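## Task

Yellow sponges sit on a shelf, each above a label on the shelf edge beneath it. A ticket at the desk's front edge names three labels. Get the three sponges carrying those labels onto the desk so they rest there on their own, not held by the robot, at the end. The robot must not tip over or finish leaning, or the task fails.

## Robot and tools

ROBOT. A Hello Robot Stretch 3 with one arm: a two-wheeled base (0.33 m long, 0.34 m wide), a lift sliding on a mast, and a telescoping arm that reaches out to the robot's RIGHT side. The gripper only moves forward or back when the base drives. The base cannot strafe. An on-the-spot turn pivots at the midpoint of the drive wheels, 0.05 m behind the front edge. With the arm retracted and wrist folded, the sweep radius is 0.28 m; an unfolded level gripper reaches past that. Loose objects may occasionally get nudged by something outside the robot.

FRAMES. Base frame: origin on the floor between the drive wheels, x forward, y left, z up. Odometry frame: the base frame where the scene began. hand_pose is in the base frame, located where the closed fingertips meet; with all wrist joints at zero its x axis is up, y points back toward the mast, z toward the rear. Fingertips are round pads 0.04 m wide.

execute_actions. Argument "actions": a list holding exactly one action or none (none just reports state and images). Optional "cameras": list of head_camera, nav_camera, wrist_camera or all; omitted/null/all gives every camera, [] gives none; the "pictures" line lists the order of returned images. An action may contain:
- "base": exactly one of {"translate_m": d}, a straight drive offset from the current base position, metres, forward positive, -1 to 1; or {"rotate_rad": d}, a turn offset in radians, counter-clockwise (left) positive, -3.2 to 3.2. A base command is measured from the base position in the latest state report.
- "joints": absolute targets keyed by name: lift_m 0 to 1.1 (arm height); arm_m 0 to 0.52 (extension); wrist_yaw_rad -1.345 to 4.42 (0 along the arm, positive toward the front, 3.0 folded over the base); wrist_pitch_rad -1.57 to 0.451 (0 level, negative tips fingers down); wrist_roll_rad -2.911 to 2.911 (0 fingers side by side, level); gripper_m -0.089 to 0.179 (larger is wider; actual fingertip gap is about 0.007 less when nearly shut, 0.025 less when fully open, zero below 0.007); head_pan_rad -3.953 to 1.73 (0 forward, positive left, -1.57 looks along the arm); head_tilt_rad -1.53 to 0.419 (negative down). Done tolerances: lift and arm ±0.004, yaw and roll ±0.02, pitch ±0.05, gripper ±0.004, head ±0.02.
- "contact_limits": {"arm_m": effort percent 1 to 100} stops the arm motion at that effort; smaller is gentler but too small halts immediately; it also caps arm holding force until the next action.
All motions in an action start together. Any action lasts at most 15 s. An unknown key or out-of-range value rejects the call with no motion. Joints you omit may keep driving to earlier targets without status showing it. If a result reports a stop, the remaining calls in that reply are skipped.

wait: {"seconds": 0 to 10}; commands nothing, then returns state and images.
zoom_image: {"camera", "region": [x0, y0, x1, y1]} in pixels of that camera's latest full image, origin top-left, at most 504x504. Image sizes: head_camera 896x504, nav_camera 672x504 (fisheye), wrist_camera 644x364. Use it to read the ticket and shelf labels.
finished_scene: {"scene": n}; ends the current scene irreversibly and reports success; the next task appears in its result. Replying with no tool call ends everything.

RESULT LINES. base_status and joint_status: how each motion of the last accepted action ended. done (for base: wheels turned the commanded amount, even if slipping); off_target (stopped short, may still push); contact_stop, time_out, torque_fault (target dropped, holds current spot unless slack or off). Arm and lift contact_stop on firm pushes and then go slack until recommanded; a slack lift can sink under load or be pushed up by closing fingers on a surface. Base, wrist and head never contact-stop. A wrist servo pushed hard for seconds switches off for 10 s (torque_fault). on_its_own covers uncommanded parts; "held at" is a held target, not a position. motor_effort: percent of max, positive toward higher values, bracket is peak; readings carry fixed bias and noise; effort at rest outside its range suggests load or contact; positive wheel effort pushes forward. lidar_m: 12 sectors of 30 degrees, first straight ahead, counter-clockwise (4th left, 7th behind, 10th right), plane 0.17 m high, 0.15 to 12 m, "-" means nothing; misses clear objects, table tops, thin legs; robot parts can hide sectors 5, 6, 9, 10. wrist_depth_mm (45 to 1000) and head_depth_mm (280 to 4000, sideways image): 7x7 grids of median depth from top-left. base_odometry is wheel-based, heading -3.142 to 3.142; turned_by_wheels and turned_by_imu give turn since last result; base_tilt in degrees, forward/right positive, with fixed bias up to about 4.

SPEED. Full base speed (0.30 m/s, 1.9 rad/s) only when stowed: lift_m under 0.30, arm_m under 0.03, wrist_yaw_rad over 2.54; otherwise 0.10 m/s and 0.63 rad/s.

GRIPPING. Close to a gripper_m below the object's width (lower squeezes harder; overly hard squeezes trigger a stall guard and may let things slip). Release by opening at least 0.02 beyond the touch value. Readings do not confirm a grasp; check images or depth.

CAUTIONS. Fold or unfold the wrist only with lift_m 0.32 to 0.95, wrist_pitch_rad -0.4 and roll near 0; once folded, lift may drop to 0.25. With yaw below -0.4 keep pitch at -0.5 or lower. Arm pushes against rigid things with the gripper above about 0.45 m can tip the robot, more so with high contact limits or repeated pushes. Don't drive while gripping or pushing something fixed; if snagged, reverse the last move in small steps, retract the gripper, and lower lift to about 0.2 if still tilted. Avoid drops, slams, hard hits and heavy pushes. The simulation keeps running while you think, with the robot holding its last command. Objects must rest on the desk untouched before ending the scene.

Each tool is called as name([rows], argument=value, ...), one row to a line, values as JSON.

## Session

execute_actions(actions=[])

Scene clock: 0.00 s.
base_odometry: x=+0.000 y=+0.000 heading=+0.000 (m, m, rad; odometry frame)
turned_by_wheels: +0.000 (rad since the last result)
turned_by_imu: +0.000 (rad since the last result)
base_tilt: forward=+1.1 right=+0.6 (deg)
lidar_m: 2.74 2.54 1.66 1.52 1.53 1.47 1.03 1.38 2.17 2.23 2.28 2.82
head_depth_mm: 1752 2356 3098 2999 2950 2903 2576 / 1746 2351 2993 2957 2925 2835 2536 / 1753 2238 3032 3012 2986 2922 2539 / 1762 2218 3024 2990 2917 2940 2547 / 1761 2239 2993 2939 2917 2897 2529 / 1759 2374 2959 2906 2838 2811 2533 / 1771 2519 2959 2913 2835 2785 2523
base_status: not commanded
joint_positions: lift_m=+0.521 arm_m=+0.000 wrist_yaw_rad=+2.989 wrist_pitch_rad=-0.514 wrist_roll_rad=+0.005 gripper_m=+0.037 head_pan_rad=-0.007 head_tilt_rad=-0.013
joint_status: not commanded
motor_effort: left_wheel=+0 right_wheel=+0 lift_m=+19 arm_m=+1 wrist_yaw_rad=+1 wrist_pitch_rad=+5 wrist_roll_rad=+0 gripper_m=+0 head_pan_rad=-1 head_tilt_rad=+2 (%)
hand_pose: x=+0.0109 y=+0.0640 z=+0.5131 quat_wxyz=(+0.232, +0.697, +0.127, +0.667) (m; base frame)
wrist_depth_mm: - - - - - - - / - - - - - - - / - - - - - - - / 965 956 957 - - - - / 801 793 - 832 837 859 836 / 687 701 - 697 732 752 741 / 611 611 605 629 631 636 644
pictures: head_camera (sideways: a quarter turn clockwise sets it upright), nav_camera (sideways: a quarter turn counterclockwise sets it upright), wrist_camera
Images, in order (width x height): head_camera 896x504, nav_camera 672x504, wrist_camera 644x364.

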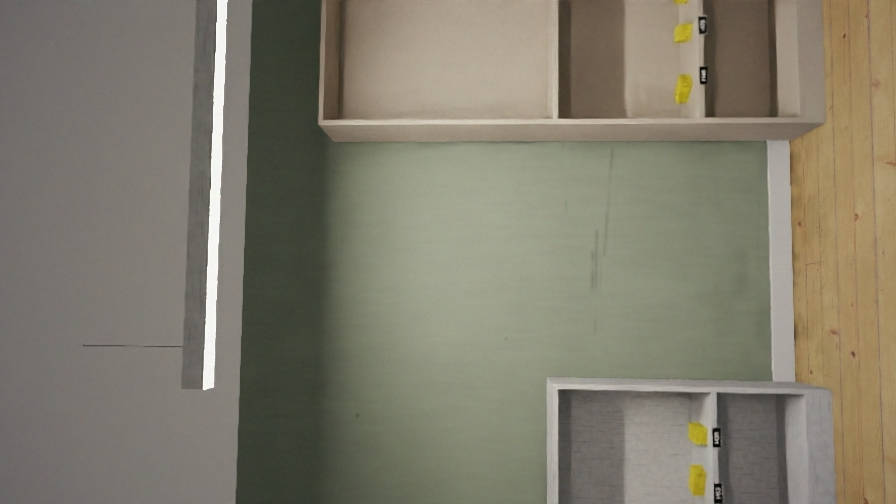

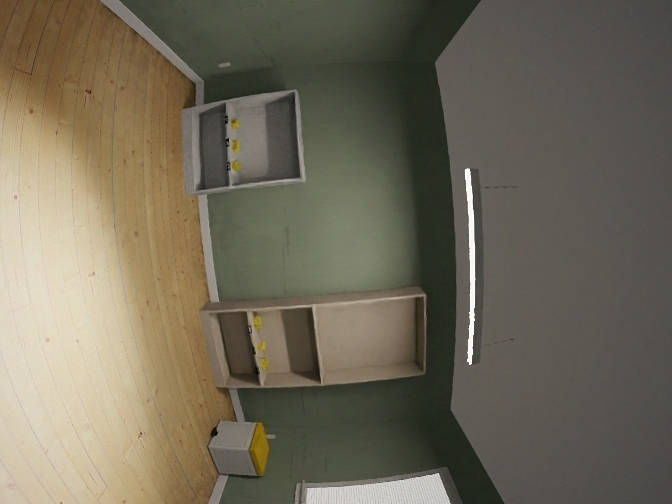

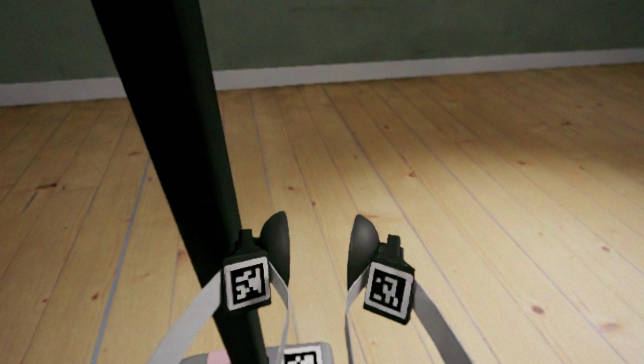

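execute_actions([
  {"joints": {"head_pan_rad": -3.14, "head_tilt_rad": -0.5}},
], cameras=["head_camera", "nav_camera"])

Scene clock: 2.40 s.
base_odometry: x=+0.000 y=+0.000 heading=+0.000 (m, m, rad; odometry frame)
turned_by_wheels: +0.000 (rad since the last result)
turned_by_imu: +0.000 (rad since the last result)
base_tilt: forward=+1.1 right=+0.6 (deg)
lidar_m: 2.75 2.54 1.66 1.52 1.53 1.47 1.03 1.38 2.17 2.23 2.27 2.82
head_depth_mm: 1492 1609 1738 1375 1993 1681 1368 / 1485 1591 1721 1379 2012 1636 1378 / 1484 1589 1712 1396 1306 1640 1382 / 1474 1571 1703 1400 1258 1642 1382 / 1457 1560 1685 1416 1448 1646 1394 / 1449 1558 1677 1426 1149 1712 1396 / 1451 1552 1664 1434 1096 1611 1388
base_status: not commanded
joint_positions: lift_m=+0.521 arm_m=+0.000 wrist_yaw_rad=+2.989 wrist_pitch_rad=-0.514 wrist_roll_rad=+0.005 gripper_m=+0.037 head_pan_rad=-3.133 head_tilt_rad=-0.494
joint_status: all done
motor_effort: left_wheel=+0(0) right_wheel=+0(0) lift_m=+18(18) arm_m=+0(1) wrist_yaw_rad=+1(1) wrist_pitch_rad=+5(5) wrist_roll_rad=+0(0) gripper_m=+0(0) head_pan_rad=-4(43) head_tilt_rad=-4(25) (%)
hand_pose: x=+0.0109 y=+0.0640 z=+0.5131 quat_wxyz=(+0.232, +0.697, +0.127, +0.667) (m; base frame)
wrist_depth_mm: - - - - - - - / - - - - - - - / - - - - - - - / 940 974 978 - - - - / 798 796 - 827 854 840 846 / 670 688 - 704 740 744 720 / 594 618 607 632 621 625 635
pictures: head_camera (sideways: a quarter turn clockwise sets it upright), nav_camera (sideways: a quarter turn counterclockwise sets it upright)
Images, in order (width x height): head_camera 896x504, nav_camera 672x504.

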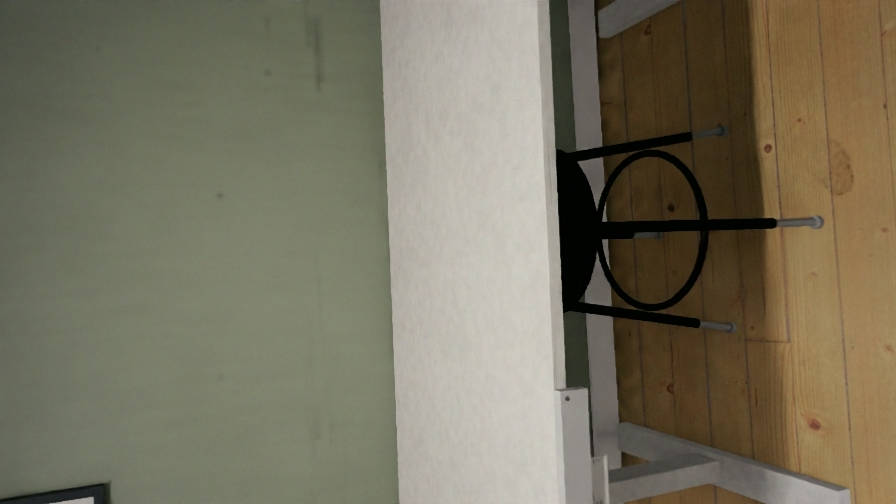

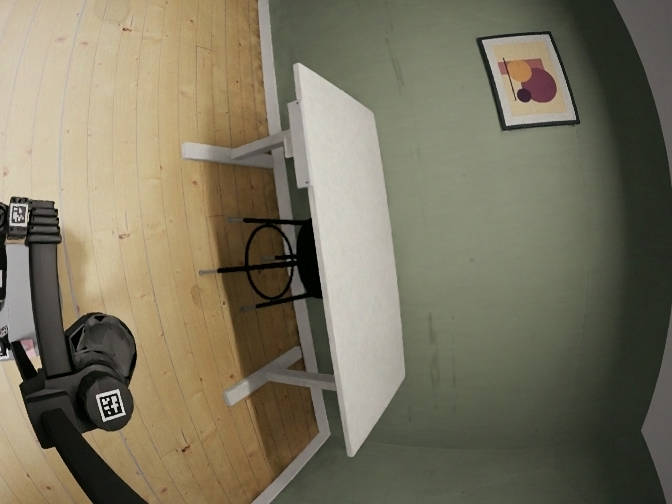

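execute_actions([
  {"base": {"translate_m": -0.38}, "joints": {"lift_m": 0.29, "wrist_pitch_rad": -0.4, "head_pan_rad": -1.57, "head_tilt_rad": -0.7}},
], cameras=[])

execute_actions([
  {"base": {"rotate_rad": -1.595}},
], cameras=[])

execute_actions([
  {"base": {"translate_m": 0.4}},
], cameras=["head_camera", "nav_camera"])

Scene clock: 9.37 s.
base_odometry: x=-0.380 y=+0.000 heading=+0.000 (m, m, rad; odometry frame)
turned_by_wheels: +0.000 (rad since the last result)
turned_by_imu: +0.000 (rad since the last result)
base_tilt: forward=+1.0 right=+0.6 (deg)
lidar_m: 3.12 2.45 1.60 1.47 1.48 1.12 0.65 0.88 1.70 2.30 2.31 2.90
head_depth_mm: 2005 2224 2508 2146 1710 1412 1207 / 2002 2214 2480 2176 1724 1427 1218 / 1960 2179 2424 2192 1729 1429 1220 / 1951 2146 2431 2222 1755 1441 1221 / 1941 2150 2380 2230 1750 1445 1228 / 1922 2124 2381 2242 1762 1452 1234 / 1914 2113 2354 2273 1783 1453 1241
base_status: done
joint_positions: lift_m=+0.290 arm_m=+0.000 wrist_yaw_rad=+2.989 wrist_pitch_rad=-0.421 wrist_roll_rad=+0.005 gripper_m=+0.037 head_pan_rad=-1.577 head_tilt_rad=-0.691
joint_status: all done
motor_effort: left_wheel=+0(12) right_wheel=+0(10) lift_m=+15(17) arm_m=+0(1) wrist_yaw_rad=+1(1) wrist_pitch_rad=+7(5) wrist_roll_rad=+0(0) gripper_m=+0(0) head_pan_rad=+3(42) head_tilt_rad=-3(16) (%)
hand_pose: x=+0.0128 y=+0.0765 z=+0.3021 quat_wxyz=(+0.201, +0.702, +0.095, +0.677) (m; base frame)
wrist_depth_mm: - - - - - - - / - - - - - - - / 934 917 957 975 - - - / 688 710 722 736 746 787 803 / 569 582 - 601 618 625 624 / 474 500 - 522 507 511 509 / 427 - - - 431 434 433
pictures: none
No camera images: the call's "cameras" was empty. Leave "cameras" out to get every camera's image.

Scene clock: 11.63 s.
base_odometry: x=-0.380 y=+0.000 heading=-1.595 (m, m, rad; odometry frame)
turned_by_wheels: -1.595 (rad since the last result)
turned_by_imu: -1.565 (rad since the last result)
base_tilt: forward=+1.1 right=+0.6 (deg)
lidar_m: 2.29 2.31 2.86 3.13 2.52 1.61 1.47 1.47 1.12 0.65 0.88 1.68
head_depth_mm: 1173 1302 1295 956 828 1414 1211 / 1166 1287 1306 960 834 1403 1208 / 1153 1269 1319 970 814 1395 1219 / 1144 1263 1335 976 819 1375 1199 / 1130 1247 1333 983 799 1407 1230 / 1121 1233 1320 993 804 1452 1241 / 1111 1225 1308 994 805 1457 1243
base_status: done
joint_positions: lift_m=+0.290 arm_m=+0.000 wrist_yaw_rad=+2.989 wrist_pitch_rad=-0.421 wrist_roll_rad=+0.005 gripper_m=+0.037 head_pan_rad=-1.577 head_tilt_rad=-0.692
joint_status: not commanded
motor_effort: left_wheel=+2(14) right_wheel=-3(10) lift_m=+15(15) arm_m=+0(1) wrist_yaw_rad=+1(1) wrist_pitch_rad=+7(7) wrist_roll_rad=+0(0) gripper_m=+0(0) head_pan_rad=+3(3) head_tilt_rad=-2(4) (%)
hand_pose: x=+0.0128 y=+0.0765 z=+0.3021 quat_wxyz=(+0.201, +0.702, +0.095, +0.677) (m; base frame)
wrist_depth_mm: - - - - - - - / - - - - - - - / 927 928 947 978 - - - / 692 722 744 726 754 772 780 / 560 576 - 588 600 621 614 / 480 498 - 514 518 511 515 / 426 - - - 423 436 431
pictures: none
No camera images: the call's "cameras" was empty. Leave "cameras" out to get every camera's image.

Scene clock: 14.70 s.
base_odometry: x=-0.390 y=-0.400 heading=-1.595 (m, m, rad; odometry frame)
turned_by_wheels: +0.000 (rad since the last result)
turned_by_imu: +0.000 (rad since the last result)
base_tilt: forward=+1.1 right=+0.6 (deg)
lidar_m: 1.90 1.91 2.37 3.18 3.23 2.05 1.86 1.87 0.73 0.83 0.86 1.59
head_depth_mm: 1117 1238 1296 955 778 1418 1188 / 1104 1229 1302 963 759 1385 1213 / 1092 1215 1289 969 764 1354 1215 / 1085 1198 1276 978 770 1343 1226 / 1078 1187 1279 985 772 1342 1204 / 1065 1176 1267 992 779 1386 1233 / 1058 1165 1282 1001 782 1388 1241
base_status: done
joint_positions: lift_m=+0.290 arm_m=+0.000 wrist_yaw_rad=+2.989 wrist_pitch_rad=-0.421 wrist_roll_rad=+0.005 gripper_m=+0.037 head_pan_rad=-1.577 head_tilt_rad=-0.692
joint_status: not commanded
motor_effort: left_wheel=+2(15) right_wheel=-3(8) lift_m=+15(15) arm_m=+0(0) wrist_yaw_rad=+1(1) wrist_pitch_rad=+7(7) wrist_roll_rad=+0(0) gripper_m=+1(0) head_pan_rad=+3(3) head_tilt_rad=-4(3) (%)
hand_pose: x=+0.0128 y=+0.0765 z=+0.3022 quat_wxyz=(+0.201, +0.702, +0.094, +0.677) (m; base frame)
wrist_depth_mm: - - - - - - - / - - - - - - - / 927 959 949 975 - - - / 697 706 706 742 748 774 799 / 561 571 - 597 606 619 621 / 476 498 - 524 519 505 507 / 425 - - - 430 442 440
pictures: head_camera (sideways: a quarter turn clockwise sets it upright), nav_camera (sideways: a quarter turn counterclockwise sets it upright)
Images, in order (width x height): head_camera 896x504, nav_camera 672x504.

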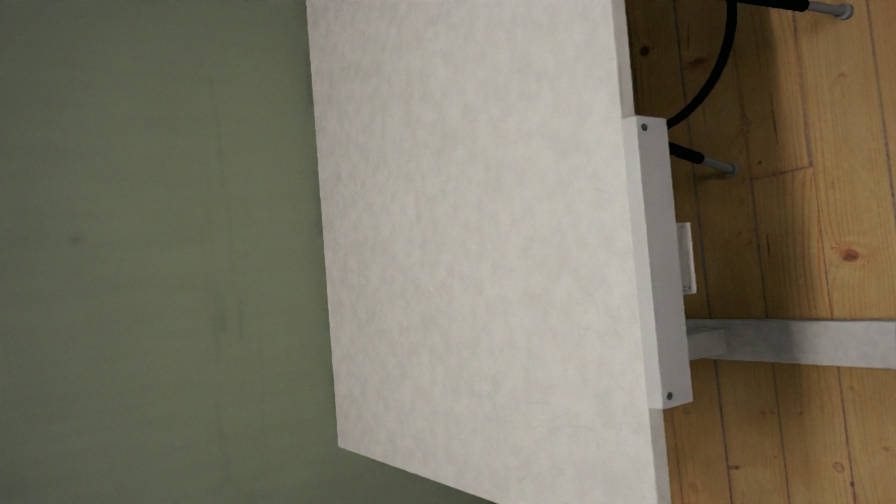

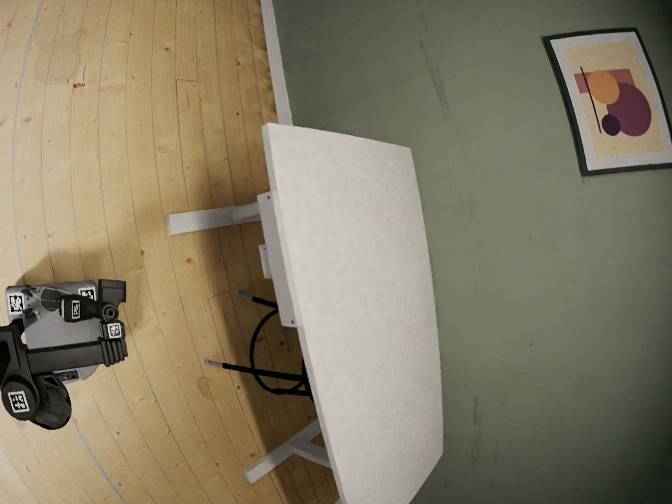

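execute_actions([
  {"base": {"rotate_rad": 0.135}, "joints": {"lift_m": 0.4}},
], cameras=[])

execute_actions([
  {"joints": {"wrist_yaw_rad": 0.0}},
], cameras=[])

execute_actions([
  {"joints": {"wrist_pitch_rad": 0.45}},
], cameras=["head_camera", "wrist_camera"])

Scene clock: 18.07 s.
base_odometry: x=-0.390 y=-0.400 heading=-1.460 (m, m, rad; odometry frame)
turned_by_wheels: +0.135 (rad since the last result)
turned_by_imu: +0.132 (rad since the last result)
base_tilt: forward=+1.1 right=+0.6 (deg)
lidar_m: 1.90 1.95 2.64 3.19 2.72 1.94 1.86 1.36 0.73 0.83 1.32 1.78
head_depth_mm: 1073 1179 1259 956 757 1346 1211 / 1076 1182 1266 960 760 1328 1214 / 1078 1189 1268 968 764 1338 1220 / 1082 1195 1270 975 770 1342 1222 / 1084 1202 1281 984 775 1376 1221 / 1087 1202 1348 1027 779 1452 1236 / 1087 1201 1357 1543 1670 1463 1241
base_status: done
joint_positions: lift_m=+0.400 arm_m=+0.000 wrist_yaw_rad=+2.989 wrist_pitch_rad=-0.421 wrist_roll_rad=+0.005 gripper_m=+0.037 head_pan_rad=-1.577 head_tilt_rad=-0.692
joint_status: all done
motor_effort: left_wheel=-2(10) right_wheel=+2(9) lift_m=+21(19) arm_m=+0(1) wrist_yaw_rad=+1(1) wrist_pitch_rad=+7(7) wrist_roll_rad=+1(1) gripper_m=+1(1) head_pan_rad=+3(3) head_tilt_rad=-3(3) (%)
hand_pose: x=+0.0128 y=+0.0765 z=+0.4119 quat_wxyz=(+0.200, +0.702, +0.094, +0.677) (m; base frame)
wrist_depth_mm: - - - - - - - / - - - - - - - / - - - - - - - / 867 898 928 922 970 950 - / 714 719 - 753 772 766 763 / 608 600 - 599 634 647 652 / 522 536 - 560 541 549 551
pictures: none
No camera images: the call's "cameras" was empty. Leave "cameras" out to get every camera's image.

Scene clock: 20.57 s.
base_odometry: x=-0.390 y=-0.400 heading=-1.460 (m, m, rad; odometry frame)
turned_by_wheels: +0.000 (rad since the last result)
turned_by_imu: +0.000 (rad since the last result)
base_tilt: forward=+1.0 right=+0.7 (deg)
lidar_m: 1.89 1.95 2.64 3.19 2.72 1.95 1.86 1.36 0.72 0.84 1.33 1.78
head_depth_mm: 1069 1182 1259 954 755 1346 1211 / 1070 1189 1256 959 760 1335 1214 / 1075 1188 1268 970 763 1332 1221 / 1081 1194 1271 976 768 1337 1227 / 1081 1203 1281 981 773 1373 1221 / 1089 1203 1347 1030 777 1451 1229 / 1084 1207 1349 1537 1666 1459 1241
base_status: not commanded
joint_positions: lift_m=+0.400 arm_m=+0.000 wrist_yaw_rad=+0.003 wrist_pitch_rad=-0.421 wrist_roll_rad=+0.005 gripper_m=+0.037 head_pan_rad=-1.577 head_tilt_rad=-0.692
joint_status: all done
motor_effort: left_wheel=-2(2) right_wheel=+2(2) lift_m=+21(21) arm_m=+0(1) wrist_yaw_rad=-2(2) wrist_pitch_rad=+7(7) wrist_roll_rad=+0(0) gripper_m=+0(1) head_pan_rad=+3(2) head_tilt_rad=-3(3) (%)
hand_pose: x=-0.0209 y=-0.3690 z=+0.4119 quat_wxyz=(+0.690, +0.148, -0.693, -0.147) (m; base frame)
wrist_depth_mm: 963 933 861 898 917 887 924 / - - - - - - - / - - - - - - - / 862 885 860 933 969 930 935 / 712 733 731 764 768 779 754 / 602 604 612 639 653 635 625 / 520 515 521 539 548 551 552
pictures: none
No camera images: the call's "cameras" was empty. Leave "cameras" out to get every camera's image.

Scene clock: 21.87 s.
base_odometry: x=-0.390 y=-0.400 heading=-1.460 (m, m, rad; odometry frame)
turned_by_wheels: +0.000 (rad since the last result)
turned_by_imu: +0.000 (rad since the last result)
base_tilt: forward=+1.0 right=+0.6 (deg)
lidar_m: 1.89 1.94 2.63 3.21 2.72 1.94 1.86 1.36 0.73 0.84 1.32 1.78
head_depth_mm: 1073 1183 1255 954 756 1348 1208 / 1073 1190 1263 962 758 1329 1209 / 1079 1191 1271 968 765 1327 1193 / 1077 1193 1273 978 770 1336 1221 / 1087 1198 1280 979 769 1371 1222 / 1082 1203 1346 1025 777 1451 1234 / 1091 1209 1349 1533 1677 1458 1245
base_status: not commanded
joint_positions: lift_m=+0.400 arm_m=+0.000 wrist_yaw_rad=+0.003 wrist_pitch_rad=+0.425 wrist_roll_rad=+0.005 gripper_m=+0.037 head_pan_rad=-1.577 head_tilt_rad=-0.692
joint_status: all done
motor_effort: left_wheel=-2(2) right_wheel=+2(2) lift_m=+21(21) arm_m=+0(1) wrist_yaw_rad=-1(2) wrist_pitch_rad=+9(10) wrist_roll_rad=+0(0) gripper_m=+0(1) head_pan_rad=+3(2) head_tilt_rad=-3(3) (%)
hand_pose: x=-0.0207 y=-0.3884 z=+0.6221 quat_wxyz=(+0.690, -0.147, -0.693, +0.150) (m; base frame)
wrist_depth_mm: - - - - - - - / - - - - - - - / - - - - - - - / - 294 277 274 274 297 296 / - - 612 274 595 596 583 / 970 - - - - - - / 963 962 947 946 924 735 408
pictures: head_camera (sideways: a quarter turn clockwise sets it upright), wrist_camera
Images, in order (width x height): head_camera 896x504, wrist_camera 644x364.

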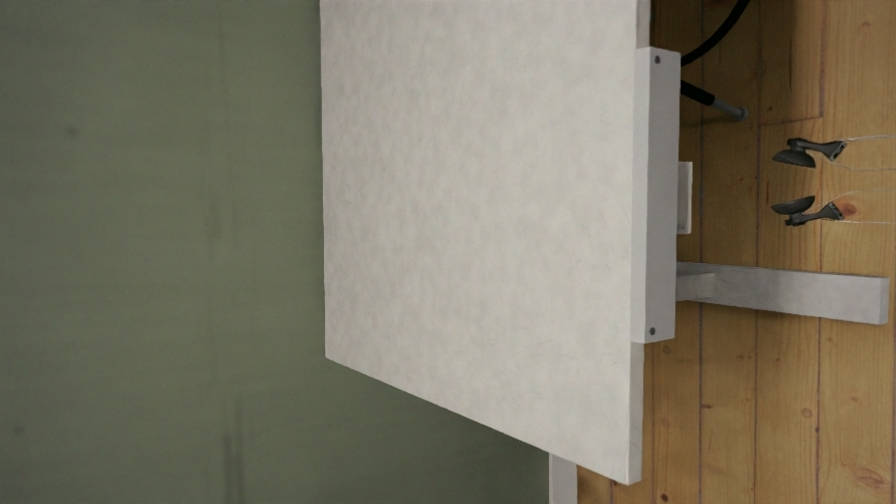

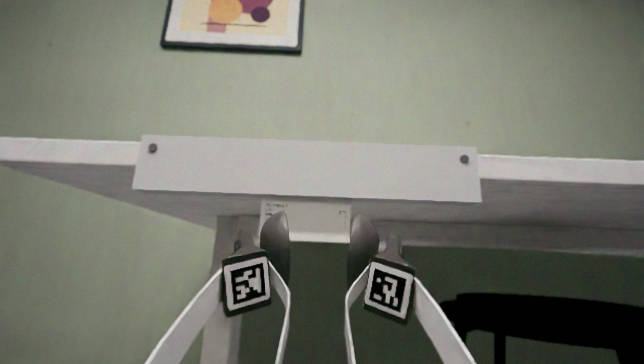

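execute_actions([
  {"joints": {"lift_m": 0.33, "arm_m": 0.12, "gripper_m": 0.12}},
], cameras=["wrist_camera"])

Scene clock: 24.70 s.
base_odometry: x=-0.390 y=-0.400 heading=-1.460 (m, m, rad; odometry frame)
turned_by_wheels: +0.000 (rad since the last result)
turned_by_imu: +0.000 (rad since the last result)
base_tilt: forward=+1.0 right=+0.5 (deg)
lidar_m: 1.89 1.95 2.64 3.18 2.73 1.94 1.86 1.35 0.72 0.84 1.33 1.78
head_depth_mm: 1073 1183 1256 954 757 1348 1209 / 1073 1184 1265 960 759 1323 1210 / 1075 1191 1266 969 764 1334 1244 / 1080 1198 1273 973 768 1334 1227 / 1082 1199 1284 983 774 1366 1214 / 1087 1202 1351 1032 777 1455 1236 / 1090 1204 1356 1541 1673 1457 1237
base_status: not commanded
joint_positions: lift_m=+0.330 arm_m=+0.120 wrist_yaw_rad=+0.002 wrist_pitch_rad=+0.427 wrist_roll_rad=+0.005 gripper_m=+0.120 head_pan_rad=-1.577 head_tilt_rad=-0.692
joint_status: all done
motor_effort: left_wheel=-2(2) right_wheel=+2(2) lift_m=+15(16) arm_m=+3(4) wrist_yaw_rad=-1(2) wrist_pitch_rad=+8(9) wrist_roll_rad=+0(0) gripper_m=+0(82) head_pan_rad=+2(3) head_tilt_rad=-3(2) (%)
hand_pose: x=-0.0209 y=-0.5080 z=+0.5530 quat_wxyz=(+0.690, -0.148, -0.693, +0.151) (m; base frame)
wrist_depth_mm: 176 176 175 175 174 174 197 / 279 273 241 174 256 249 246 / 976 384 374 365 351 343 333 / 957 911 512 494 493 477 484 / 898 903 898 913 921 966 925 / 895 895 855 896 879 393 342 / 851 837 842 849 861 848 866
pictures: wrist_camera
Images, in order (width x height): wrist_camera 644x364.

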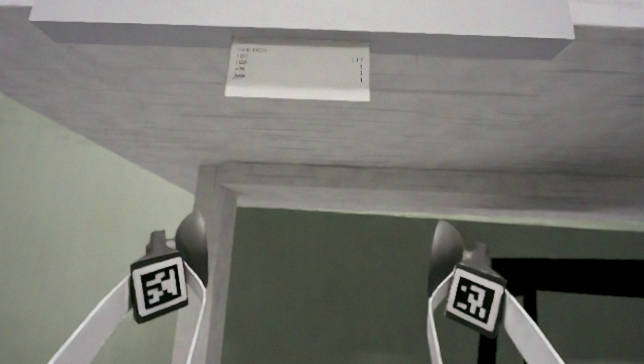

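zoom_image(camera="wrist_camera", region=[215, 30, 385, 110])

Region (215, 30, 385, 110) of wrist_camera's 644x364 image, scaled by 2.965; it fills the top 237 rows of this view, and the rest is white.

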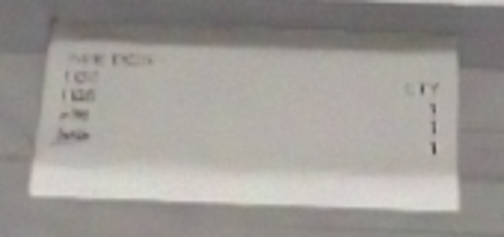

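execute_actions([
  {"base": {"translate_m": 0.035}, "joints": {"lift_m": 0.385, "arm_m": 0.185}},
], cameras=["wrist_camera"])

Scene clock: 28.67 s.
base_odometry: x=-0.386 y=-0.435 heading=-1.460 (m, m, rad; odometry frame)
turned_by_wheels: +0.000 (rad since the last result)
turned_by_imu: -0.001 (rad since the last result)
base_tilt: forward=+1.1 right=+0.7 (deg)
lidar_m: 1.86 1.91 2.59 3.19 2.76 1.98 1.90 1.38 0.75 0.85 1.33 1.78
head_depth_mm: 1069 1183 1254 954 752 1349 1210 / 1071 1185 1261 961 760 1344 1249 / 1073 1185 1265 966 764 1349 - / 1080 1188 1270 976 768 1335 1220 / 1082 1194 1281 982 773 1413 1227 / 1084 1200 1346 1472 777 1451 1232 / 1089 1205 1352 1542 1703 1462 1240
base_status: done
joint_positions: lift_m=+0.385 arm_m=+0.185 wrist_yaw_rad=+0.002 wrist_pitch_rad=+0.427 wrist_roll_rad=+0.005 gripper_m=+0.120 head_pan_rad=-1.577 head_tilt_rad=-0.692
joint_status: all done
motor_effort: left_wheel=-2(4) right_wheel=+2(9) lift_m=+21(21) arm_m=+3(4) wrist_yaw_rad=-1(1) wrist_pitch_rad=+8(8) wrist_roll_rad=+0(0) gripper_m=+0(1) head_pan_rad=+3(2) head_tilt_rad=-3(3) (%)
hand_pose: x=-0.0209 y=-0.5729 z=+0.6077 quat_wxyz=(+0.689, -0.149, -0.693, +0.151) (m; base frame)
wrist_depth_mm: 101 98 96 97 97 96 96 / 176 174 170 100 100 104 157 / 253 248 222 96 96 98 214 / 835 423 401 386 366 359 337 / 839 838 442 834 856 525 481 / 798 818 794 824 819 821 837 / 775 804 456 815 800 808 322
pictures: wrist_camera
Images, in order (width x height): wrist_camera 644x364.

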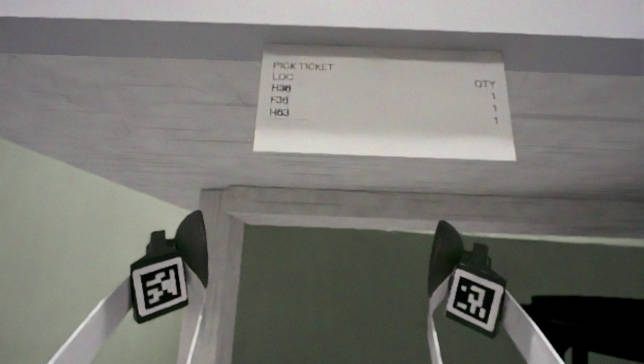

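zoom_image(camera="wrist_camera", region=[255, 50, 355, 130])

Region (255, 50, 355, 130) of wrist_camera's 644x364 image, scaled by 5.040; it fills the top 403 rows of this view, and the rest is white.

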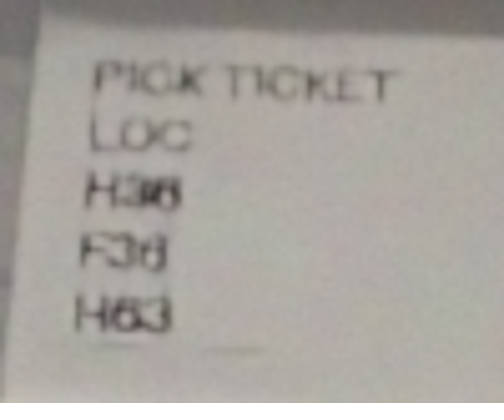

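execute_actions([
  {"joints": {"lift_m": 0.403, "arm_m": 0.212}},
], cameras=["wrist_camera"])

zoom_image(camera="wrist_camera", region=[220, 20, 380, 150])

Scene clock: 31.50 s.
base_odometry: x=-0.386 y=-0.435 heading=-1.460 (m, m, rad; odometry frame)
turned_by_wheels: +0.000 (rad since the last result)
turned_by_imu: +0.000 (rad since the last result)
base_tilt: forward=+1.1 right=+0.6 (deg)
lidar_m: 1.86 1.92 2.60 3.17 2.77 1.98 1.90 1.38 0.75 0.85 1.33 1.78
head_depth_mm: 1065 1180 1253 951 754 1346 1205 / 1073 1190 1255 959 757 1330 1284 / 1078 1192 1267 964 767 735 - / 1079 1188 1271 976 768 1338 1216 / 1084 1195 1281 984 771 1411 1230 / 1087 1199 1348 1472 778 1451 1232 / 1090 1203 1346 1541 1706 1459 1241
base_status: not commanded
joint_positions: lift_m=+0.403 arm_m=+0.212 wrist_yaw_rad=+0.002 wrist_pitch_rad=+0.427 wrist_roll_rad=+0.005 gripper_m=+0.120 head_pan_rad=-1.577 head_tilt_rad=-0.692
joint_status: all done
motor_effort: left_wheel=-2(2) right_wheel=+2(2) lift_m=+21(21) arm_m=+4(3) wrist_yaw_rad=-1(1) wrist_pitch_rad=+7(8) wrist_roll_rad=+1(0) gripper_m=+0(1) head_pan_rad=+3(3) head_tilt_rad=-2(3) (%)
hand_pose: x=-0.0209 y=-0.5999 z=+0.6258 quat_wxyz=(+0.689, -0.149, -0.693, +0.151) (m; base frame)
wrist_depth_mm: - 73 71 70 69 68 67 / 144 142 124 70 70 70 81 / 206 199 68 67 67 67 152 / 878 346 293 65 65 65 220 / 816 837 411 460 405 385 389 / 778 796 801 820 829 798 809 / 754 738 760 760 779 777 331
pictures: wrist_camera
Images, in order (width x height): wrist_camera 644x364.

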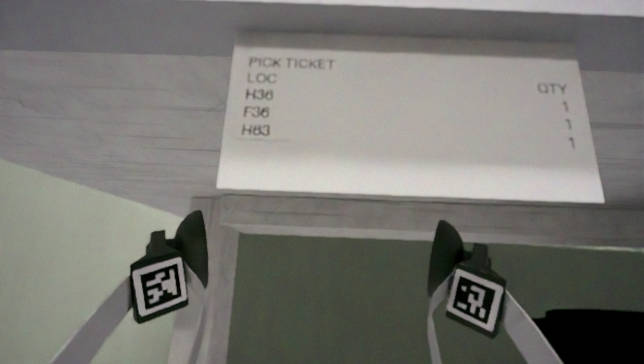

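Region (220, 20, 380, 150) of wrist_camera's 644x364 image, scaled by 3.150; it fills the top 410 rows of this view, and the rest is white.

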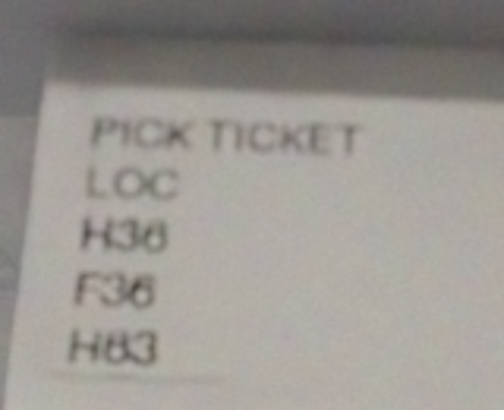

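execute_actions([
  {"joints": {"lift_m": 0.36, "head_pan_rad": 1.2, "head_tilt_rad": -0.25}},
], cameras=[])

execute_actions([
  {"joints": {"arm_m": 0.0, "wrist_pitch_rad": -0.4, "gripper_m": 0.04}},
], cameras=["head_camera"])

Scene clock: 34.07 s.
base_odometry: x=-0.386 y=-0.435 heading=-1.460 (m, m, rad; odometry frame)
turned_by_wheels: +0.000 (rad since the last result)
turned_by_imu: +0.000 (rad since the last result)
base_tilt: forward=+1.1 right=+0.6 (deg)
lidar_m: 1.86 1.91 2.59 3.21 2.77 1.99 1.90 1.38 0.75 0.85 1.33 1.78
head_depth_mm: 2698 2844 2851 2932 2981 2297 1725 / 2963 3366 3430 3490 3052 2298 1730 / 2990 3552 3649 3780 3200 2307 1724 / 2953 3351 3451 3551 3408 2294 1734 / 2763 3223 3313 3444 3319 2334 1732 / 2586 3142 3237 3367 3237 2299 1736 / 2945 3103 3177 3290 3292 2322 1738
base_status: not commanded
joint_positions: lift_m=+0.360 arm_m=+0.212 wrist_yaw_rad=+0.002 wrist_pitch_rad=+0.427 wrist_roll_rad=+0.005 gripper_m=+0.120 head_pan_rad=+1.193 head_tilt_rad=-0.261
joint_status: all done
motor_effort: left_wheel=-2(2) right_wheel=+2(2) lift_m=+15(18) arm_m=+3(3) wrist_yaw_rad=-1(2) wrist_pitch_rad=+7(8) wrist_roll_rad=+0(1) gripper_m=+0(0) head_pan_rad=+3(43) head_tilt_rad=+4(25) (%)
hand_pose: x=-0.0209 y=-0.5999 z=+0.5831 quat_wxyz=(+0.689, -0.149, -0.693, +0.151) (m; base frame)
wrist_depth_mm: 170 168 166 164 161 75 156 / 222 219 211 210 205 201 197 / 341 307 300 293 285 278 269 / 848 836 403 395 396 397 381 / 828 812 786 829 817 838 860 / 783 796 783 790 824 802 369 / 758 761 765 787 764 771 349
pictures: none
No camera images: the call's "cameras" was empty. Leave "cameras" out to get every camera's image.

Scene clock: 36.87 s.
base_odometry: x=-0.386 y=-0.435 heading=-1.460 (m, m, rad; odometry frame)
turned_by_wheels: +0.000 (rad since the last result)
turned_by_imu: +0.000 (rad since the last result)
base_tilt: forward=+1.1 right=+0.6 (deg)
lidar_m: 1.86 1.91 2.60 3.18 2.77 1.99 1.90 1.38 0.75 0.86 1.33 1.78
head_depth_mm: 2704 2854 2867 2962 2993 2308 1725 / 2958 3353 3443 3453 3046 2300 1725 / 2984 3565 3631 3786 3269 2297 1730 / 2991 3361 3506 3561 3424 2320 1736 / 2791 3257 3362 3453 3319 2305 1732 / 2572 3178 3246 3359 3199 2326 1741 / 2936 3147 3213 3348 3321 2320 1747
base_status: not commanded
joint_positions: lift_m=+0.360 arm_m=+0.000 wrist_yaw_rad=+0.001 wrist_pitch_rad=-0.416 wrist_roll_rad=+0.005 gripper_m=+0.040 head_pan_rad=+1.193 head_tilt_rad=-0.261
joint_status: all done
motor_effort: left_wheel=-2(2) right_wheel=+2(2) lift_m=+15(15) arm_m=-2(3) wrist_yaw_rad=-1(1) wrist_pitch_rad=+5(7) wrist_roll_rad=+1(1) gripper_m=+0(82) head_pan_rad=+3(3) head_tilt_rad=+5(5) (%)
hand_pose: x=-0.0212 y=-0.3699 z=+0.3734 quat_wxyz=(+0.690, +0.146, -0.693, -0.146) (m; base frame)
wrist_depth_mm: 900 901 903 908 886 916 891 / - - - - - 960 - / - - - - - - - / 849 838 808 876 838 852 844 / 668 659 680 689 712 703 695 / 550 564 569 586 613 584 605 / 482 486 481 504 502 518 525
pictures: head_camera (sideways: a quarter turn clockwise sets it upright)
Images, in order (width x height): head_camera 896x504.

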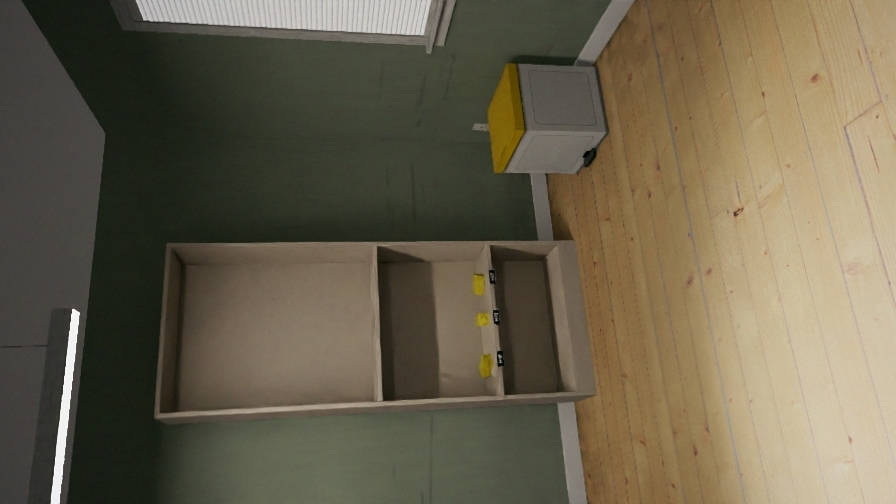

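zoom_image(camera="head_camera", region=[460, 260, 520, 380])

Region (460, 260, 520, 380) of head_camera's 896x504 image, scaled by 4.200, with more detail than that image has.

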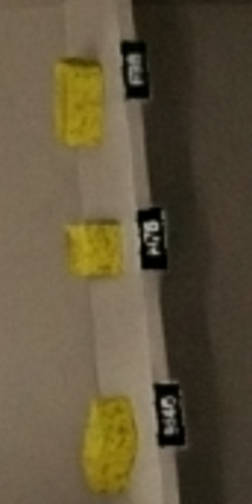

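execute_actions([
  {"base": {"rotate_rad": 1.29}, "joints": {"wrist_yaw_rad": 3.0, "head_pan_rad": 0.0, "head_tilt_rad": -0.3}},
], cameras=[])

execute_actions([
  {"base": {"translate_m": 1.0}, "joints": {"lift_m": 0.285}},
], cameras=["head_camera"])

Scene clock: 41.20 s.
base_odometry: x=-0.386 y=-0.435 heading=-0.170 (m, m, rad; odometry frame)
turned_by_wheels: +1.290 (rad since the last result)
turned_by_imu: +1.271 (rad since the last result)
base_tilt: forward=+1.2 right=+0.6 (deg)
lidar_m: 2.99 3.26 2.26 1.90 1.90 0.75 0.85 0.86 1.45 1.86 1.86 2.12
head_depth_mm: 3095 3378 3419 3354 2958 2162 1652 / 3290 3484 3591 3730 3121 2174 1656 / 3226 3247 3485 3601 3165 2187 1658 / 3195 3238 3377 3472 3201 2183 1665 / 3089 3173 3287 3428 3165 2189 1672 / 3001 3153 3302 3413 3184 2181 1665 / 2984 3095 3194 3324 3205 2224 1676
base_status: done
joint_positions: lift_m=+0.360 arm_m=+0.000 wrist_yaw_rad=+2.997 wrist_pitch_rad=-0.416 wrist_roll_rad=+0.005 gripper_m=+0.040 head_pan_rad=+0.007 head_tilt_rad=-0.296
joint_status: all done
motor_effort: left_wheel=-2(9) right_wheel=+2(7) lift_m=+15(15) arm_m=-2(2) wrist_yaw_rad=+3(3) wrist_pitch_rad=+5(5) wrist_roll_rad=+0(0) gripper_m=+0(0) head_pan_rad=-4(44) head_tilt_rad=-2(7) (%)
hand_pose: x=+0.0110 y=+0.0772 z=+0.3734 quat_wxyz=(+0.196, +0.702, +0.095, +0.678) (m; base frame)
wrist_depth_mm: - - - - - - - / - - - - - - - / - - - - - - - / 824 817 855 886 878 902 910 / 669 676 - 702 707 721 736 / 562 566 - 581 607 598 614 / 485 497 - 525 504 498 505
pictures: none
No camera images: the call's "cameras" was empty. Leave "cameras" out to get every camera's image.

Scene clock: 46.70 s.
base_odometry: x=+0.600 y=-0.604 heading=-0.170 (m, m, rad; odometry frame)
turned_by_wheels: +0.000 (rad since the last result)
turned_by_imu: -0.001 (rad since the last result)
base_tilt: forward=+1.2 right=+0.6 (deg)
lidar_m: 2.13 2.20 2.62 2.21 2.20 2.28 1.73 2.25 1.85 1.58 1.57 1.77
head_depth_mm: 2442 2544 2643 2780 2269 2084 1657 / 2398 2491 2595 2727 2801 2175 1650 / 2293 2333 2418 2543 2553 2186 1660 / 2256 2330 2409 2499 2582 2170 1659 / 2201 2259 2354 2456 2530 2176 1666 / 2176 2230 2306 2425 2543 2188 1669 / 2150 2234 2299 2396 2516 2186 1672
base_status: done
joint_positions: lift_m=+0.285 arm_m=+0.000 wrist_yaw_rad=+2.998 wrist_pitch_rad=-0.417 wrist_roll_rad=+0.005 gripper_m=+0.040 head_pan_rad=+0.007 head_tilt_rad=-0.297
joint_status: all done
motor_effort: left_wheel=-2(11) right_wheel=+2(11) lift_m=+15(14) arm_m=-2(2) wrist_yaw_rad=+2(3) wrist_pitch_rad=+5(6) wrist_roll_rad=+1(0) gripper_m=+0(0) head_pan_rad=-4(4) head_tilt_rad=-1(1) (%)
hand_pose: x=+0.0108 y=+0.0771 z=+0.2982 quat_wxyz=(+0.196, +0.702, +0.096, +0.678) (m; base frame)
wrist_depth_mm: - - - - - - - / - - - - - - - / 888 929 940 980 - - - / 710 702 724 735 745 752 760 / 560 581 - 588 594 616 612 / 471 502 - 508 511 502 519 / 425 - - - 423 434 441
pictures: head_camera (sideways: a quarter turn clockwise sets it upright)
Images, in order (width x height): head_camera 896x504.

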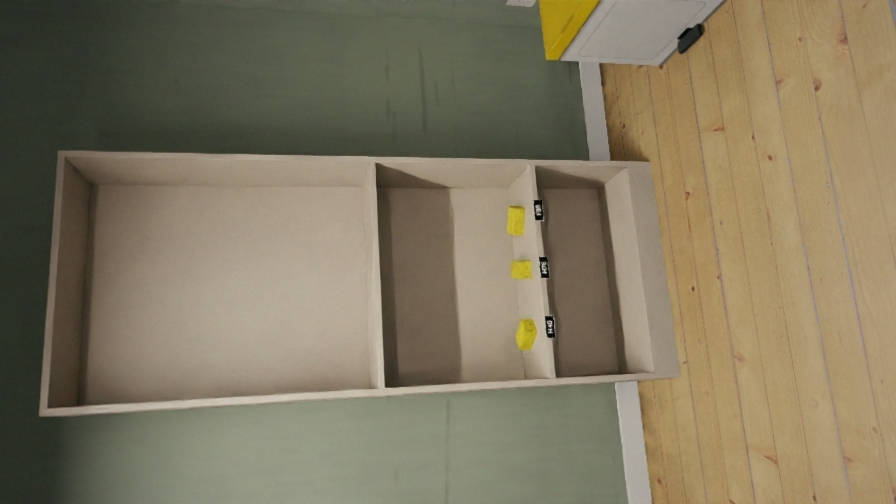

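zoom_image(camera="head_camera", region=[495, 190, 575, 360])

Region (495, 190, 575, 360) of head_camera's 896x504 image, scaled by 2.965, with more detail than that image has; it fills the left 237 columns of this view, and the rest is white.

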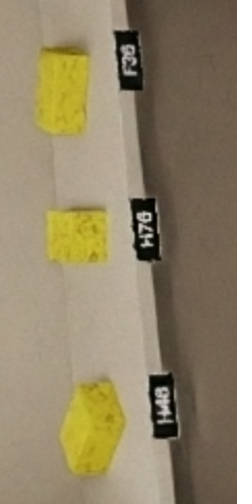

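execute_actions([
  {"base": {"rotate_rad": -0.118}},
], cameras=[])

execute_actions([
  {"base": {"translate_m": 1.0}},
], cameras=[])

execute_actions([
  {"base": {"translate_m": 0.6}, "joints": {"head_tilt_rad": -0.6}},
], cameras=["nav_camera"])

Scene clock: 49.43 s.
base_odometry: x=+0.600 y=-0.604 heading=-0.288 (m, m, rad; odometry frame)
turned_by_wheels: -0.118 (rad since the last result)
turned_by_imu: -0.116 (rad since the last result)
base_tilt: forward=+1.0 right=+0.6 (deg)
lidar_m: 2.01 2.20 2.43 2.23 2.21 2.36 2.12 1.82 2.01 1.60 1.57 1.69
head_depth_mm: 2285 2331 2381 2480 2119 2087 1658 / 2527 2623 2761 2836 2286 2090 1661 / 2466 2565 2680 2784 2859 2176 1655 / 2324 2395 2452 2550 2587 2192 1652 / 2238 2311 2405 2504 2571 2197 1665 / 2170 2240 2324 2407 2496 2182 1672 / 2106 2159 2237 2355 2443 2205 1677
base_status: done
joint_positions: lift_m=+0.285 arm_m=+0.000 wrist_yaw_rad=+2.998 wrist_pitch_rad=-0.417 wrist_roll_rad=+0.005 gripper_m=+0.040 head_pan_rad=+0.007 head_tilt_rad=-0.297
joint_status: not commanded
motor_effort: left_wheel=+2(11) right_wheel=-3(8) lift_m=+15(15) arm_m=-2(2) wrist_yaw_rad=+2(2) wrist_pitch_rad=+6(6) wrist_roll_rad=+0(1) gripper_m=+0(0) head_pan_rad=-3(5) head_tilt_rad=-1(2) (%)
hand_pose: x=+0.0108 y=+0.0771 z=+0.2982 quat_wxyz=(+0.196, +0.702, +0.096, +0.678) (m; base frame)
wrist_depth_mm: - - - - - - - / - - - - - - - / 910 909 967 966 - - - / 696 707 721 738 755 754 786 / 570 569 - 595 594 606 626 / 473 493 - 515 525 503 508 / 430 - - - 421 436 443
pictures: none
No camera images: the call's "cameras" was empty. Leave "cameras" out to get every camera's image.

Scene clock: 54.53 s.
base_odometry: x=+1.559 y=-0.888 heading=-0.288 (m, m, rad; odometry frame)
turned_by_wheels: +0.000 (rad since the last result)
turned_by_imu: -0.001 (rad since the last result)
base_tilt: forward=+1.1 right=+0.6 (deg)
lidar_m: 1.16 1.33 1.73 2.45 2.64 2.80 2.79 3.17 1.51 1.17 1.16 1.04
head_depth_mm: 1644 1701 1762 1796 1849 1423 1225 / 1613 1676 1760 1836 1913 1992 1514 / 1547 1620 1686 1750 1840 1923 1654 / 1495 1552 1614 1686 1757 1841 1562 / 1370 1426 1483 1530 1629 1595 1535 / 1349 1393 1450 1502 1568 1510 1540 / 1306 1351 1400 1438 1511 1434 1550
base_status: done
joint_positions: lift_m=+0.285 arm_m=+0.000 wrist_yaw_rad=+2.998 wrist_pitch_rad=-0.417 wrist_roll_rad=+0.005 gripper_m=+0.040 head_pan_rad=+0.007 head_tilt_rad=-0.298
joint_status: not commanded
motor_effort: left_wheel=+2(13) right_wheel=-3(7) lift_m=+15(15) arm_m=-2(1) wrist_yaw_rad=+2(2) wrist_pitch_rad=+6(5) wrist_roll_rad=+1(0) gripper_m=+0(0) head_pan_rad=-4(4) head_tilt_rad=-1(1) (%)
hand_pose: x=+0.0108 y=+0.0771 z=+0.2982 quat_wxyz=(+0.196, +0.702, +0.096, +0.678) (m; base frame)
wrist_depth_mm: - - - - - - - / - - - - - - - / 904 907 944 980 - - 974 / 706 696 704 730 739 775 800 / 558 565 - 586 616 606 631 / 479 486 - 508 515 506 514 / 427 - - - 430 427 434
pictures: none
No camera images: the call's "cameras" was empty. Leave "cameras" out to get every camera's image.

Scene clock: 58.17 s.
base_odometry: x=+2.134 y=-1.058 heading=-0.288 (m, m, rad; odometry frame)
turned_by_wheels: +0.000 (rad since the last result)
turned_by_imu: -0.001 (rad since the last result)
base_tilt: forward=+1.1 right=+0.6 (deg)
lidar_m: 0.76 0.93 0.96 1.68 2.88 3.06 3.34 2.56 1.18 0.92 0.52 0.53
head_depth_mm: 1035 1142 1268 1417 1557 1533 973 / 996 1094 1208 1345 1525 1534 1285 / 963 1051 1154 1286 1444 1545 1289 / 930 1010 1113 1226 1372 1497 1296 / 901 968 1043 953 1109 1081 1208 / 665 820 831 1059 1147 1038 1203 / 797 861 849 1019 1112 1012 1206
base_status: done
joint_positions: lift_m=+0.285 arm_m=+0.000 wrist_yaw_rad=+2.998 wrist_pitch_rad=-0.417 wrist_roll_rad=+0.005 gripper_m=+0.040 head_pan_rad=+0.007 head_tilt_rad=-0.593
joint_status: all done
motor_effort: left_wheel=+2(14) right_wheel=-3(8) lift_m=+15(15) arm_m=-2(2) wrist_yaw_rad=+2(2) wrist_pitch_rad=+5(5) wrist_roll_rad=+1(1) gripper_m=+1(0) head_pan_rad=-4(4) head_tilt_rad=-3(18) (%)
hand_pose: x=+0.0108 y=+0.0771 z=+0.2982 quat_wxyz=(+0.196, +0.702, +0.096, +0.678) (m; base frame)
wrist_depth_mm: - - - - - 931 740 / - - - - - 955 752 / 907 901 920 - 921 851 761 / 693 712 734 730 742 712 640 / 570 574 - 592 600 600 596 / 471 496 - 506 510 506 504 / 418 - - - 424 431 440
pictures: nav_camera (sideways: a quarter turn counterclockwise sets it upright)
Images, in order (width x height): nav_camera 672x504.

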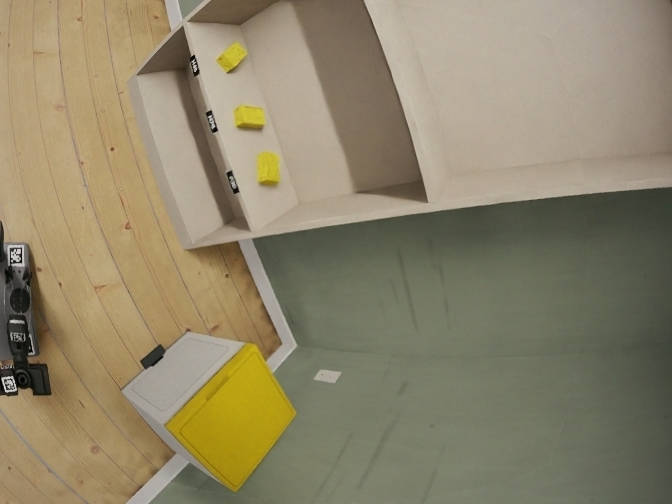

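execute_actions([
  {"base": {"rotate_rad": 2.015}, "joints": {"head_pan_rad": -1.57, "head_tilt_rad": -0.8}},
], cameras=[])

execute_actions([
  {"joints": {"lift_m": 0.45}},
], cameras=[])

execute_actions([
  {"joints": {"wrist_yaw_rad": 0.0, "gripper_m": 0.16}},
], cameras=[])

execute_actions([
  {"joints": {"wrist_pitch_rad": 0.02}},
], cameras=["head_camera", "wrist_camera"])

Scene clock: 61.43 s.
base_odometry: x=+2.134 y=-1.058 heading=+1.727 (m, m, rad; odometry frame)
turned_by_wheels: +2.015 (rad since the last result)
turned_by_imu: +1.977 (rad since the last result)
base_tilt: forward=+1.1 right=+0.6 (deg)
lidar_m: 2.86 2.99 3.39 3.38 1.27 0.94 0.64 0.52 0.70 0.76 0.95 1.53
head_depth_mm: 714 696 858 1304 1493 1330 1155 / 810 938 1051 1125 1233 1304 1164 / 825 944 1081 1174 1388 1315 1170 / 834 953 1090 1188 1394 1320 1170 / 839 963 1100 1195 1408 1332 1180 / 843 967 1110 1206 1413 1340 1186 / 849 975 1120 1205 1389 1348 1189
base_status: done
joint_positions: lift_m=+0.285 arm_m=+0.000 wrist_yaw_rad=+2.998 wrist_pitch_rad=-0.417 wrist_roll_rad=+0.005 gripper_m=+0.040 head_pan_rad=-1.563 head_tilt_rad=-0.790
joint_status: all done
motor_effort: left_wheel=-2(11) right_wheel=+2(13) lift_m=+15(15) arm_m=-2(2) wrist_yaw_rad=+3(2) wrist_pitch_rad=+5(6) wrist_roll_rad=+0(0) gripper_m=+0(0) head_pan_rad=-4(45) head_tilt_rad=-4(17) (%)
hand_pose: x=+0.0108 y=+0.0771 z=+0.2982 quat_wxyz=(+0.196, +0.702, +0.096, +0.678) (m; base frame)
wrist_depth_mm: - - - - - - - / - - - - - - - / 919 924 953 990 - - - / 691 701 717 749 744 776 802 / 576 564 - 590 608 616 635 / 475 485 - 515 520 507 503 / 423 - - - 419 435 435
pictures: none
No camera images: the call's "cameras" was empty. Leave "cameras" out to get every camera's image.

Scene clock: 63.77 s.
base_odometry: x=+2.134 y=-1.058 heading=+1.727 (m, m, rad; odometry frame)
turned_by_wheels: +0.000 (rad since the last result)
turned_by_imu: +0.000 (rad since the last result)
base_tilt: forward=+1.1 right=+0.5 (deg)
lidar_m: 2.86 2.99 3.40 3.35 1.28 0.94 0.64 0.52 0.69 0.76 0.95 1.53
head_depth_mm: 713 699 856 1302 1480 1333 1157 / 811 940 1047 1122 1226 1308 1166 / 823 947 1078 1172 1382 1316 1170 / 832 950 1087 1185 1395 1325 1176 / 837 959 1098 1196 1399 1326 1176 / 843 966 1107 1209 1402 1336 1185 / 848 973 1116 1204 1388 1346 1191
base_status: not commanded
joint_positions: lift_m=+0.450 arm_m=+0.000 wrist_yaw_rad=+2.998 wrist_pitch_rad=-0.417 wrist_roll_rad=+0.005 gripper_m=+0.040 head_pan_rad=-1.563 head_tilt_rad=-0.790
joint_status: all done
motor_effort: left_wheel=-2(2) right_wheel=+2(2) lift_m=+21(20) arm_m=-2(2) wrist_yaw_rad=+2(3) wrist_pitch_rad=+6(5) wrist_roll_rad=+1(0) gripper_m=+0(0) head_pan_rad=-4(3) head_tilt_rad=-3(3) (%)
hand_pose: x=+0.0108 y=+0.0771 z=+0.4627 quat_wxyz=(+0.196, +0.702, +0.096, +0.678) (m; base frame)
wrist_depth_mm: - - - - - - - / - - - - - - - / - - - - - - - / 981 963 - - - - - / 783 777 - 827 837 860 862 / 656 678 - 697 716 727 713 / 560 589 574 582 579 604 607
pictures: none
No camera images: the call's "cameras" was empty. Leave "cameras" out to get every camera's image.

Scene clock: 66.27 s.
base_odometry: x=+2.134 y=-1.058 heading=+1.727 (m, m, rad; odometry frame)
turned_by_wheels: +0.000 (rad since the last result)
turned_by_imu: +0.000 (rad since the last result)
base_tilt: forward=+1.2 right=+0.6 (deg)
lidar_m: 2.86 2.98 3.39 3.37 1.28 0.94 0.64 0.52 0.69 0.76 0.95 1.53
head_depth_mm: 715 698 858 1295 1483 1328 1160 / 811 938 1051 1126 1223 1307 1163 / 824 945 1079 1173 1399 1314 1195 / 835 951 1090 1186 1391 1320 1171 / 841 961 1100 1192 1408 1329 1175 / 844 967 1104 1212 1414 1337 1188 / 850 975 1120 1200 1388 1348 1191
base_status: not commanded
joint_positions: lift_m=+0.450 arm_m=+0.000 wrist_yaw_rad=+0.003 wrist_pitch_rad=-0.417 wrist_roll_rad=+0.005 gripper_m=+0.160 head_pan_rad=-1.563 head_tilt_rad=-0.790
joint_status: all done
motor_effort: left_wheel=-2(2) right_wheel=+2(2) lift_m=+21(21) arm_m=-2(3) wrist_yaw_rad=-2(4) wrist_pitch_rad=+5(5) wrist_roll_rad=+0(0) gripper_m=+1(85) head_pan_rad=-3(4) head_tilt_rad=-3(4) (%)
hand_pose: x=-0.0209 y=-0.3697 z=+0.4627 quat_wxyz=(+0.690, +0.147, -0.693, -0.146) (m; base frame)
wrist_depth_mm: 512 544 528 532 543 695 690 / 656 752 727 718 525 767 744 / 688 799 799 781 746 813 820 / 692 816 833 832 869 904 906 / 713 697 671 684 753 869 855 / 682 - 660 686 685 - 702 / 566 568 589 605 589 578 488
pictures: none
No camera images: the call's "cameras" was empty. Leave "cameras" out to get every camera's image.

Scene clock: 67.33 s.
base_odometry: x=+2.134 y=-1.058 heading=+1.727 (m, m, rad; odometry frame)
turned_by_wheels: +0.000 (rad since the last result)
turned_by_imu: +0.000 (rad since the last result)
base_tilt: forward=+1.0 right=+0.6 (deg)
lidar_m: 2.86 2.98 3.40 3.38 1.27 0.94 0.64 0.52 0.69 0.75 0.95 1.53
head_depth_mm: 715 696 858 1301 1492 1329 1158 / 810 938 1052 1124 1225 1311 1161 / 825 943 1077 1170 1388 1310 1194 / 834 950 1091 1186 1395 1321 1170 / 839 958 1099 1194 1402 1325 1179 / 844 968 1108 1211 1417 1338 1186 / 851 975 1120 1211 1388 1343 1188
base_status: not commanded
joint_positions: lift_m=+0.450 arm_m=+0.000 wrist_yaw_rad=+0.003 wrist_pitch_rad=-0.006 wrist_roll_rad=+0.005 gripper_m=+0.160 head_pan_rad=-1.563 head_tilt_rad=-0.790
joint_status: all done
motor_effort: left_wheel=-2(2) right_wheel=+2(2) lift_m=+21(21) arm_m=-2(3) wrist_yaw_rad=-2(2) wrist_pitch_rad=+9(9) wrist_roll_rad=+0(0) gripper_m=+0(1) head_pan_rad=-4(4) head_tilt_rad=-3(3) (%)
hand_pose: x=-0.0207 y=-0.4013 z=+0.5630 quat_wxyz=(+0.706, +0.003, -0.709, -0.001) (m; base frame)
wrist_depth_mm: 670 671 697 696 646 735 729 / 680 728 739 707 705 762 740 / 689 743 740 741 706 790 769 / 622 592 608 642 688 803 781 / 673 770 772 767 756 803 827 / 682 - 805 799 789 - 838 / 680 737 739 742 862 901 862
pictures: head_camera (sideways: a quarter turn clockwise sets it upright), wrist_camera
Images, in order (width x height): head_camera 896x504, wrist_camera 644x364.

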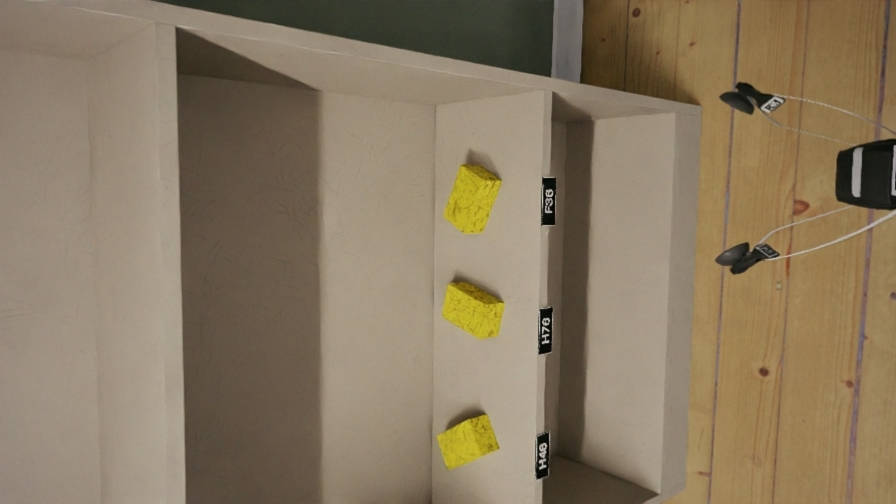

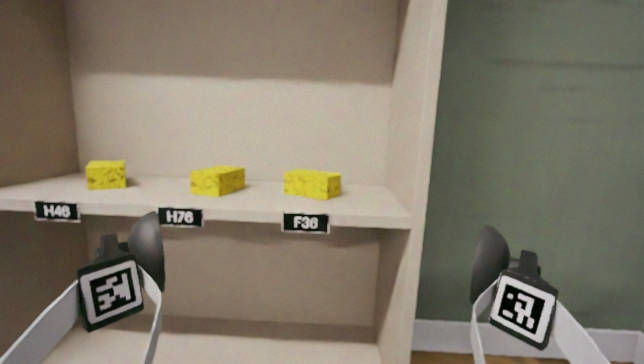

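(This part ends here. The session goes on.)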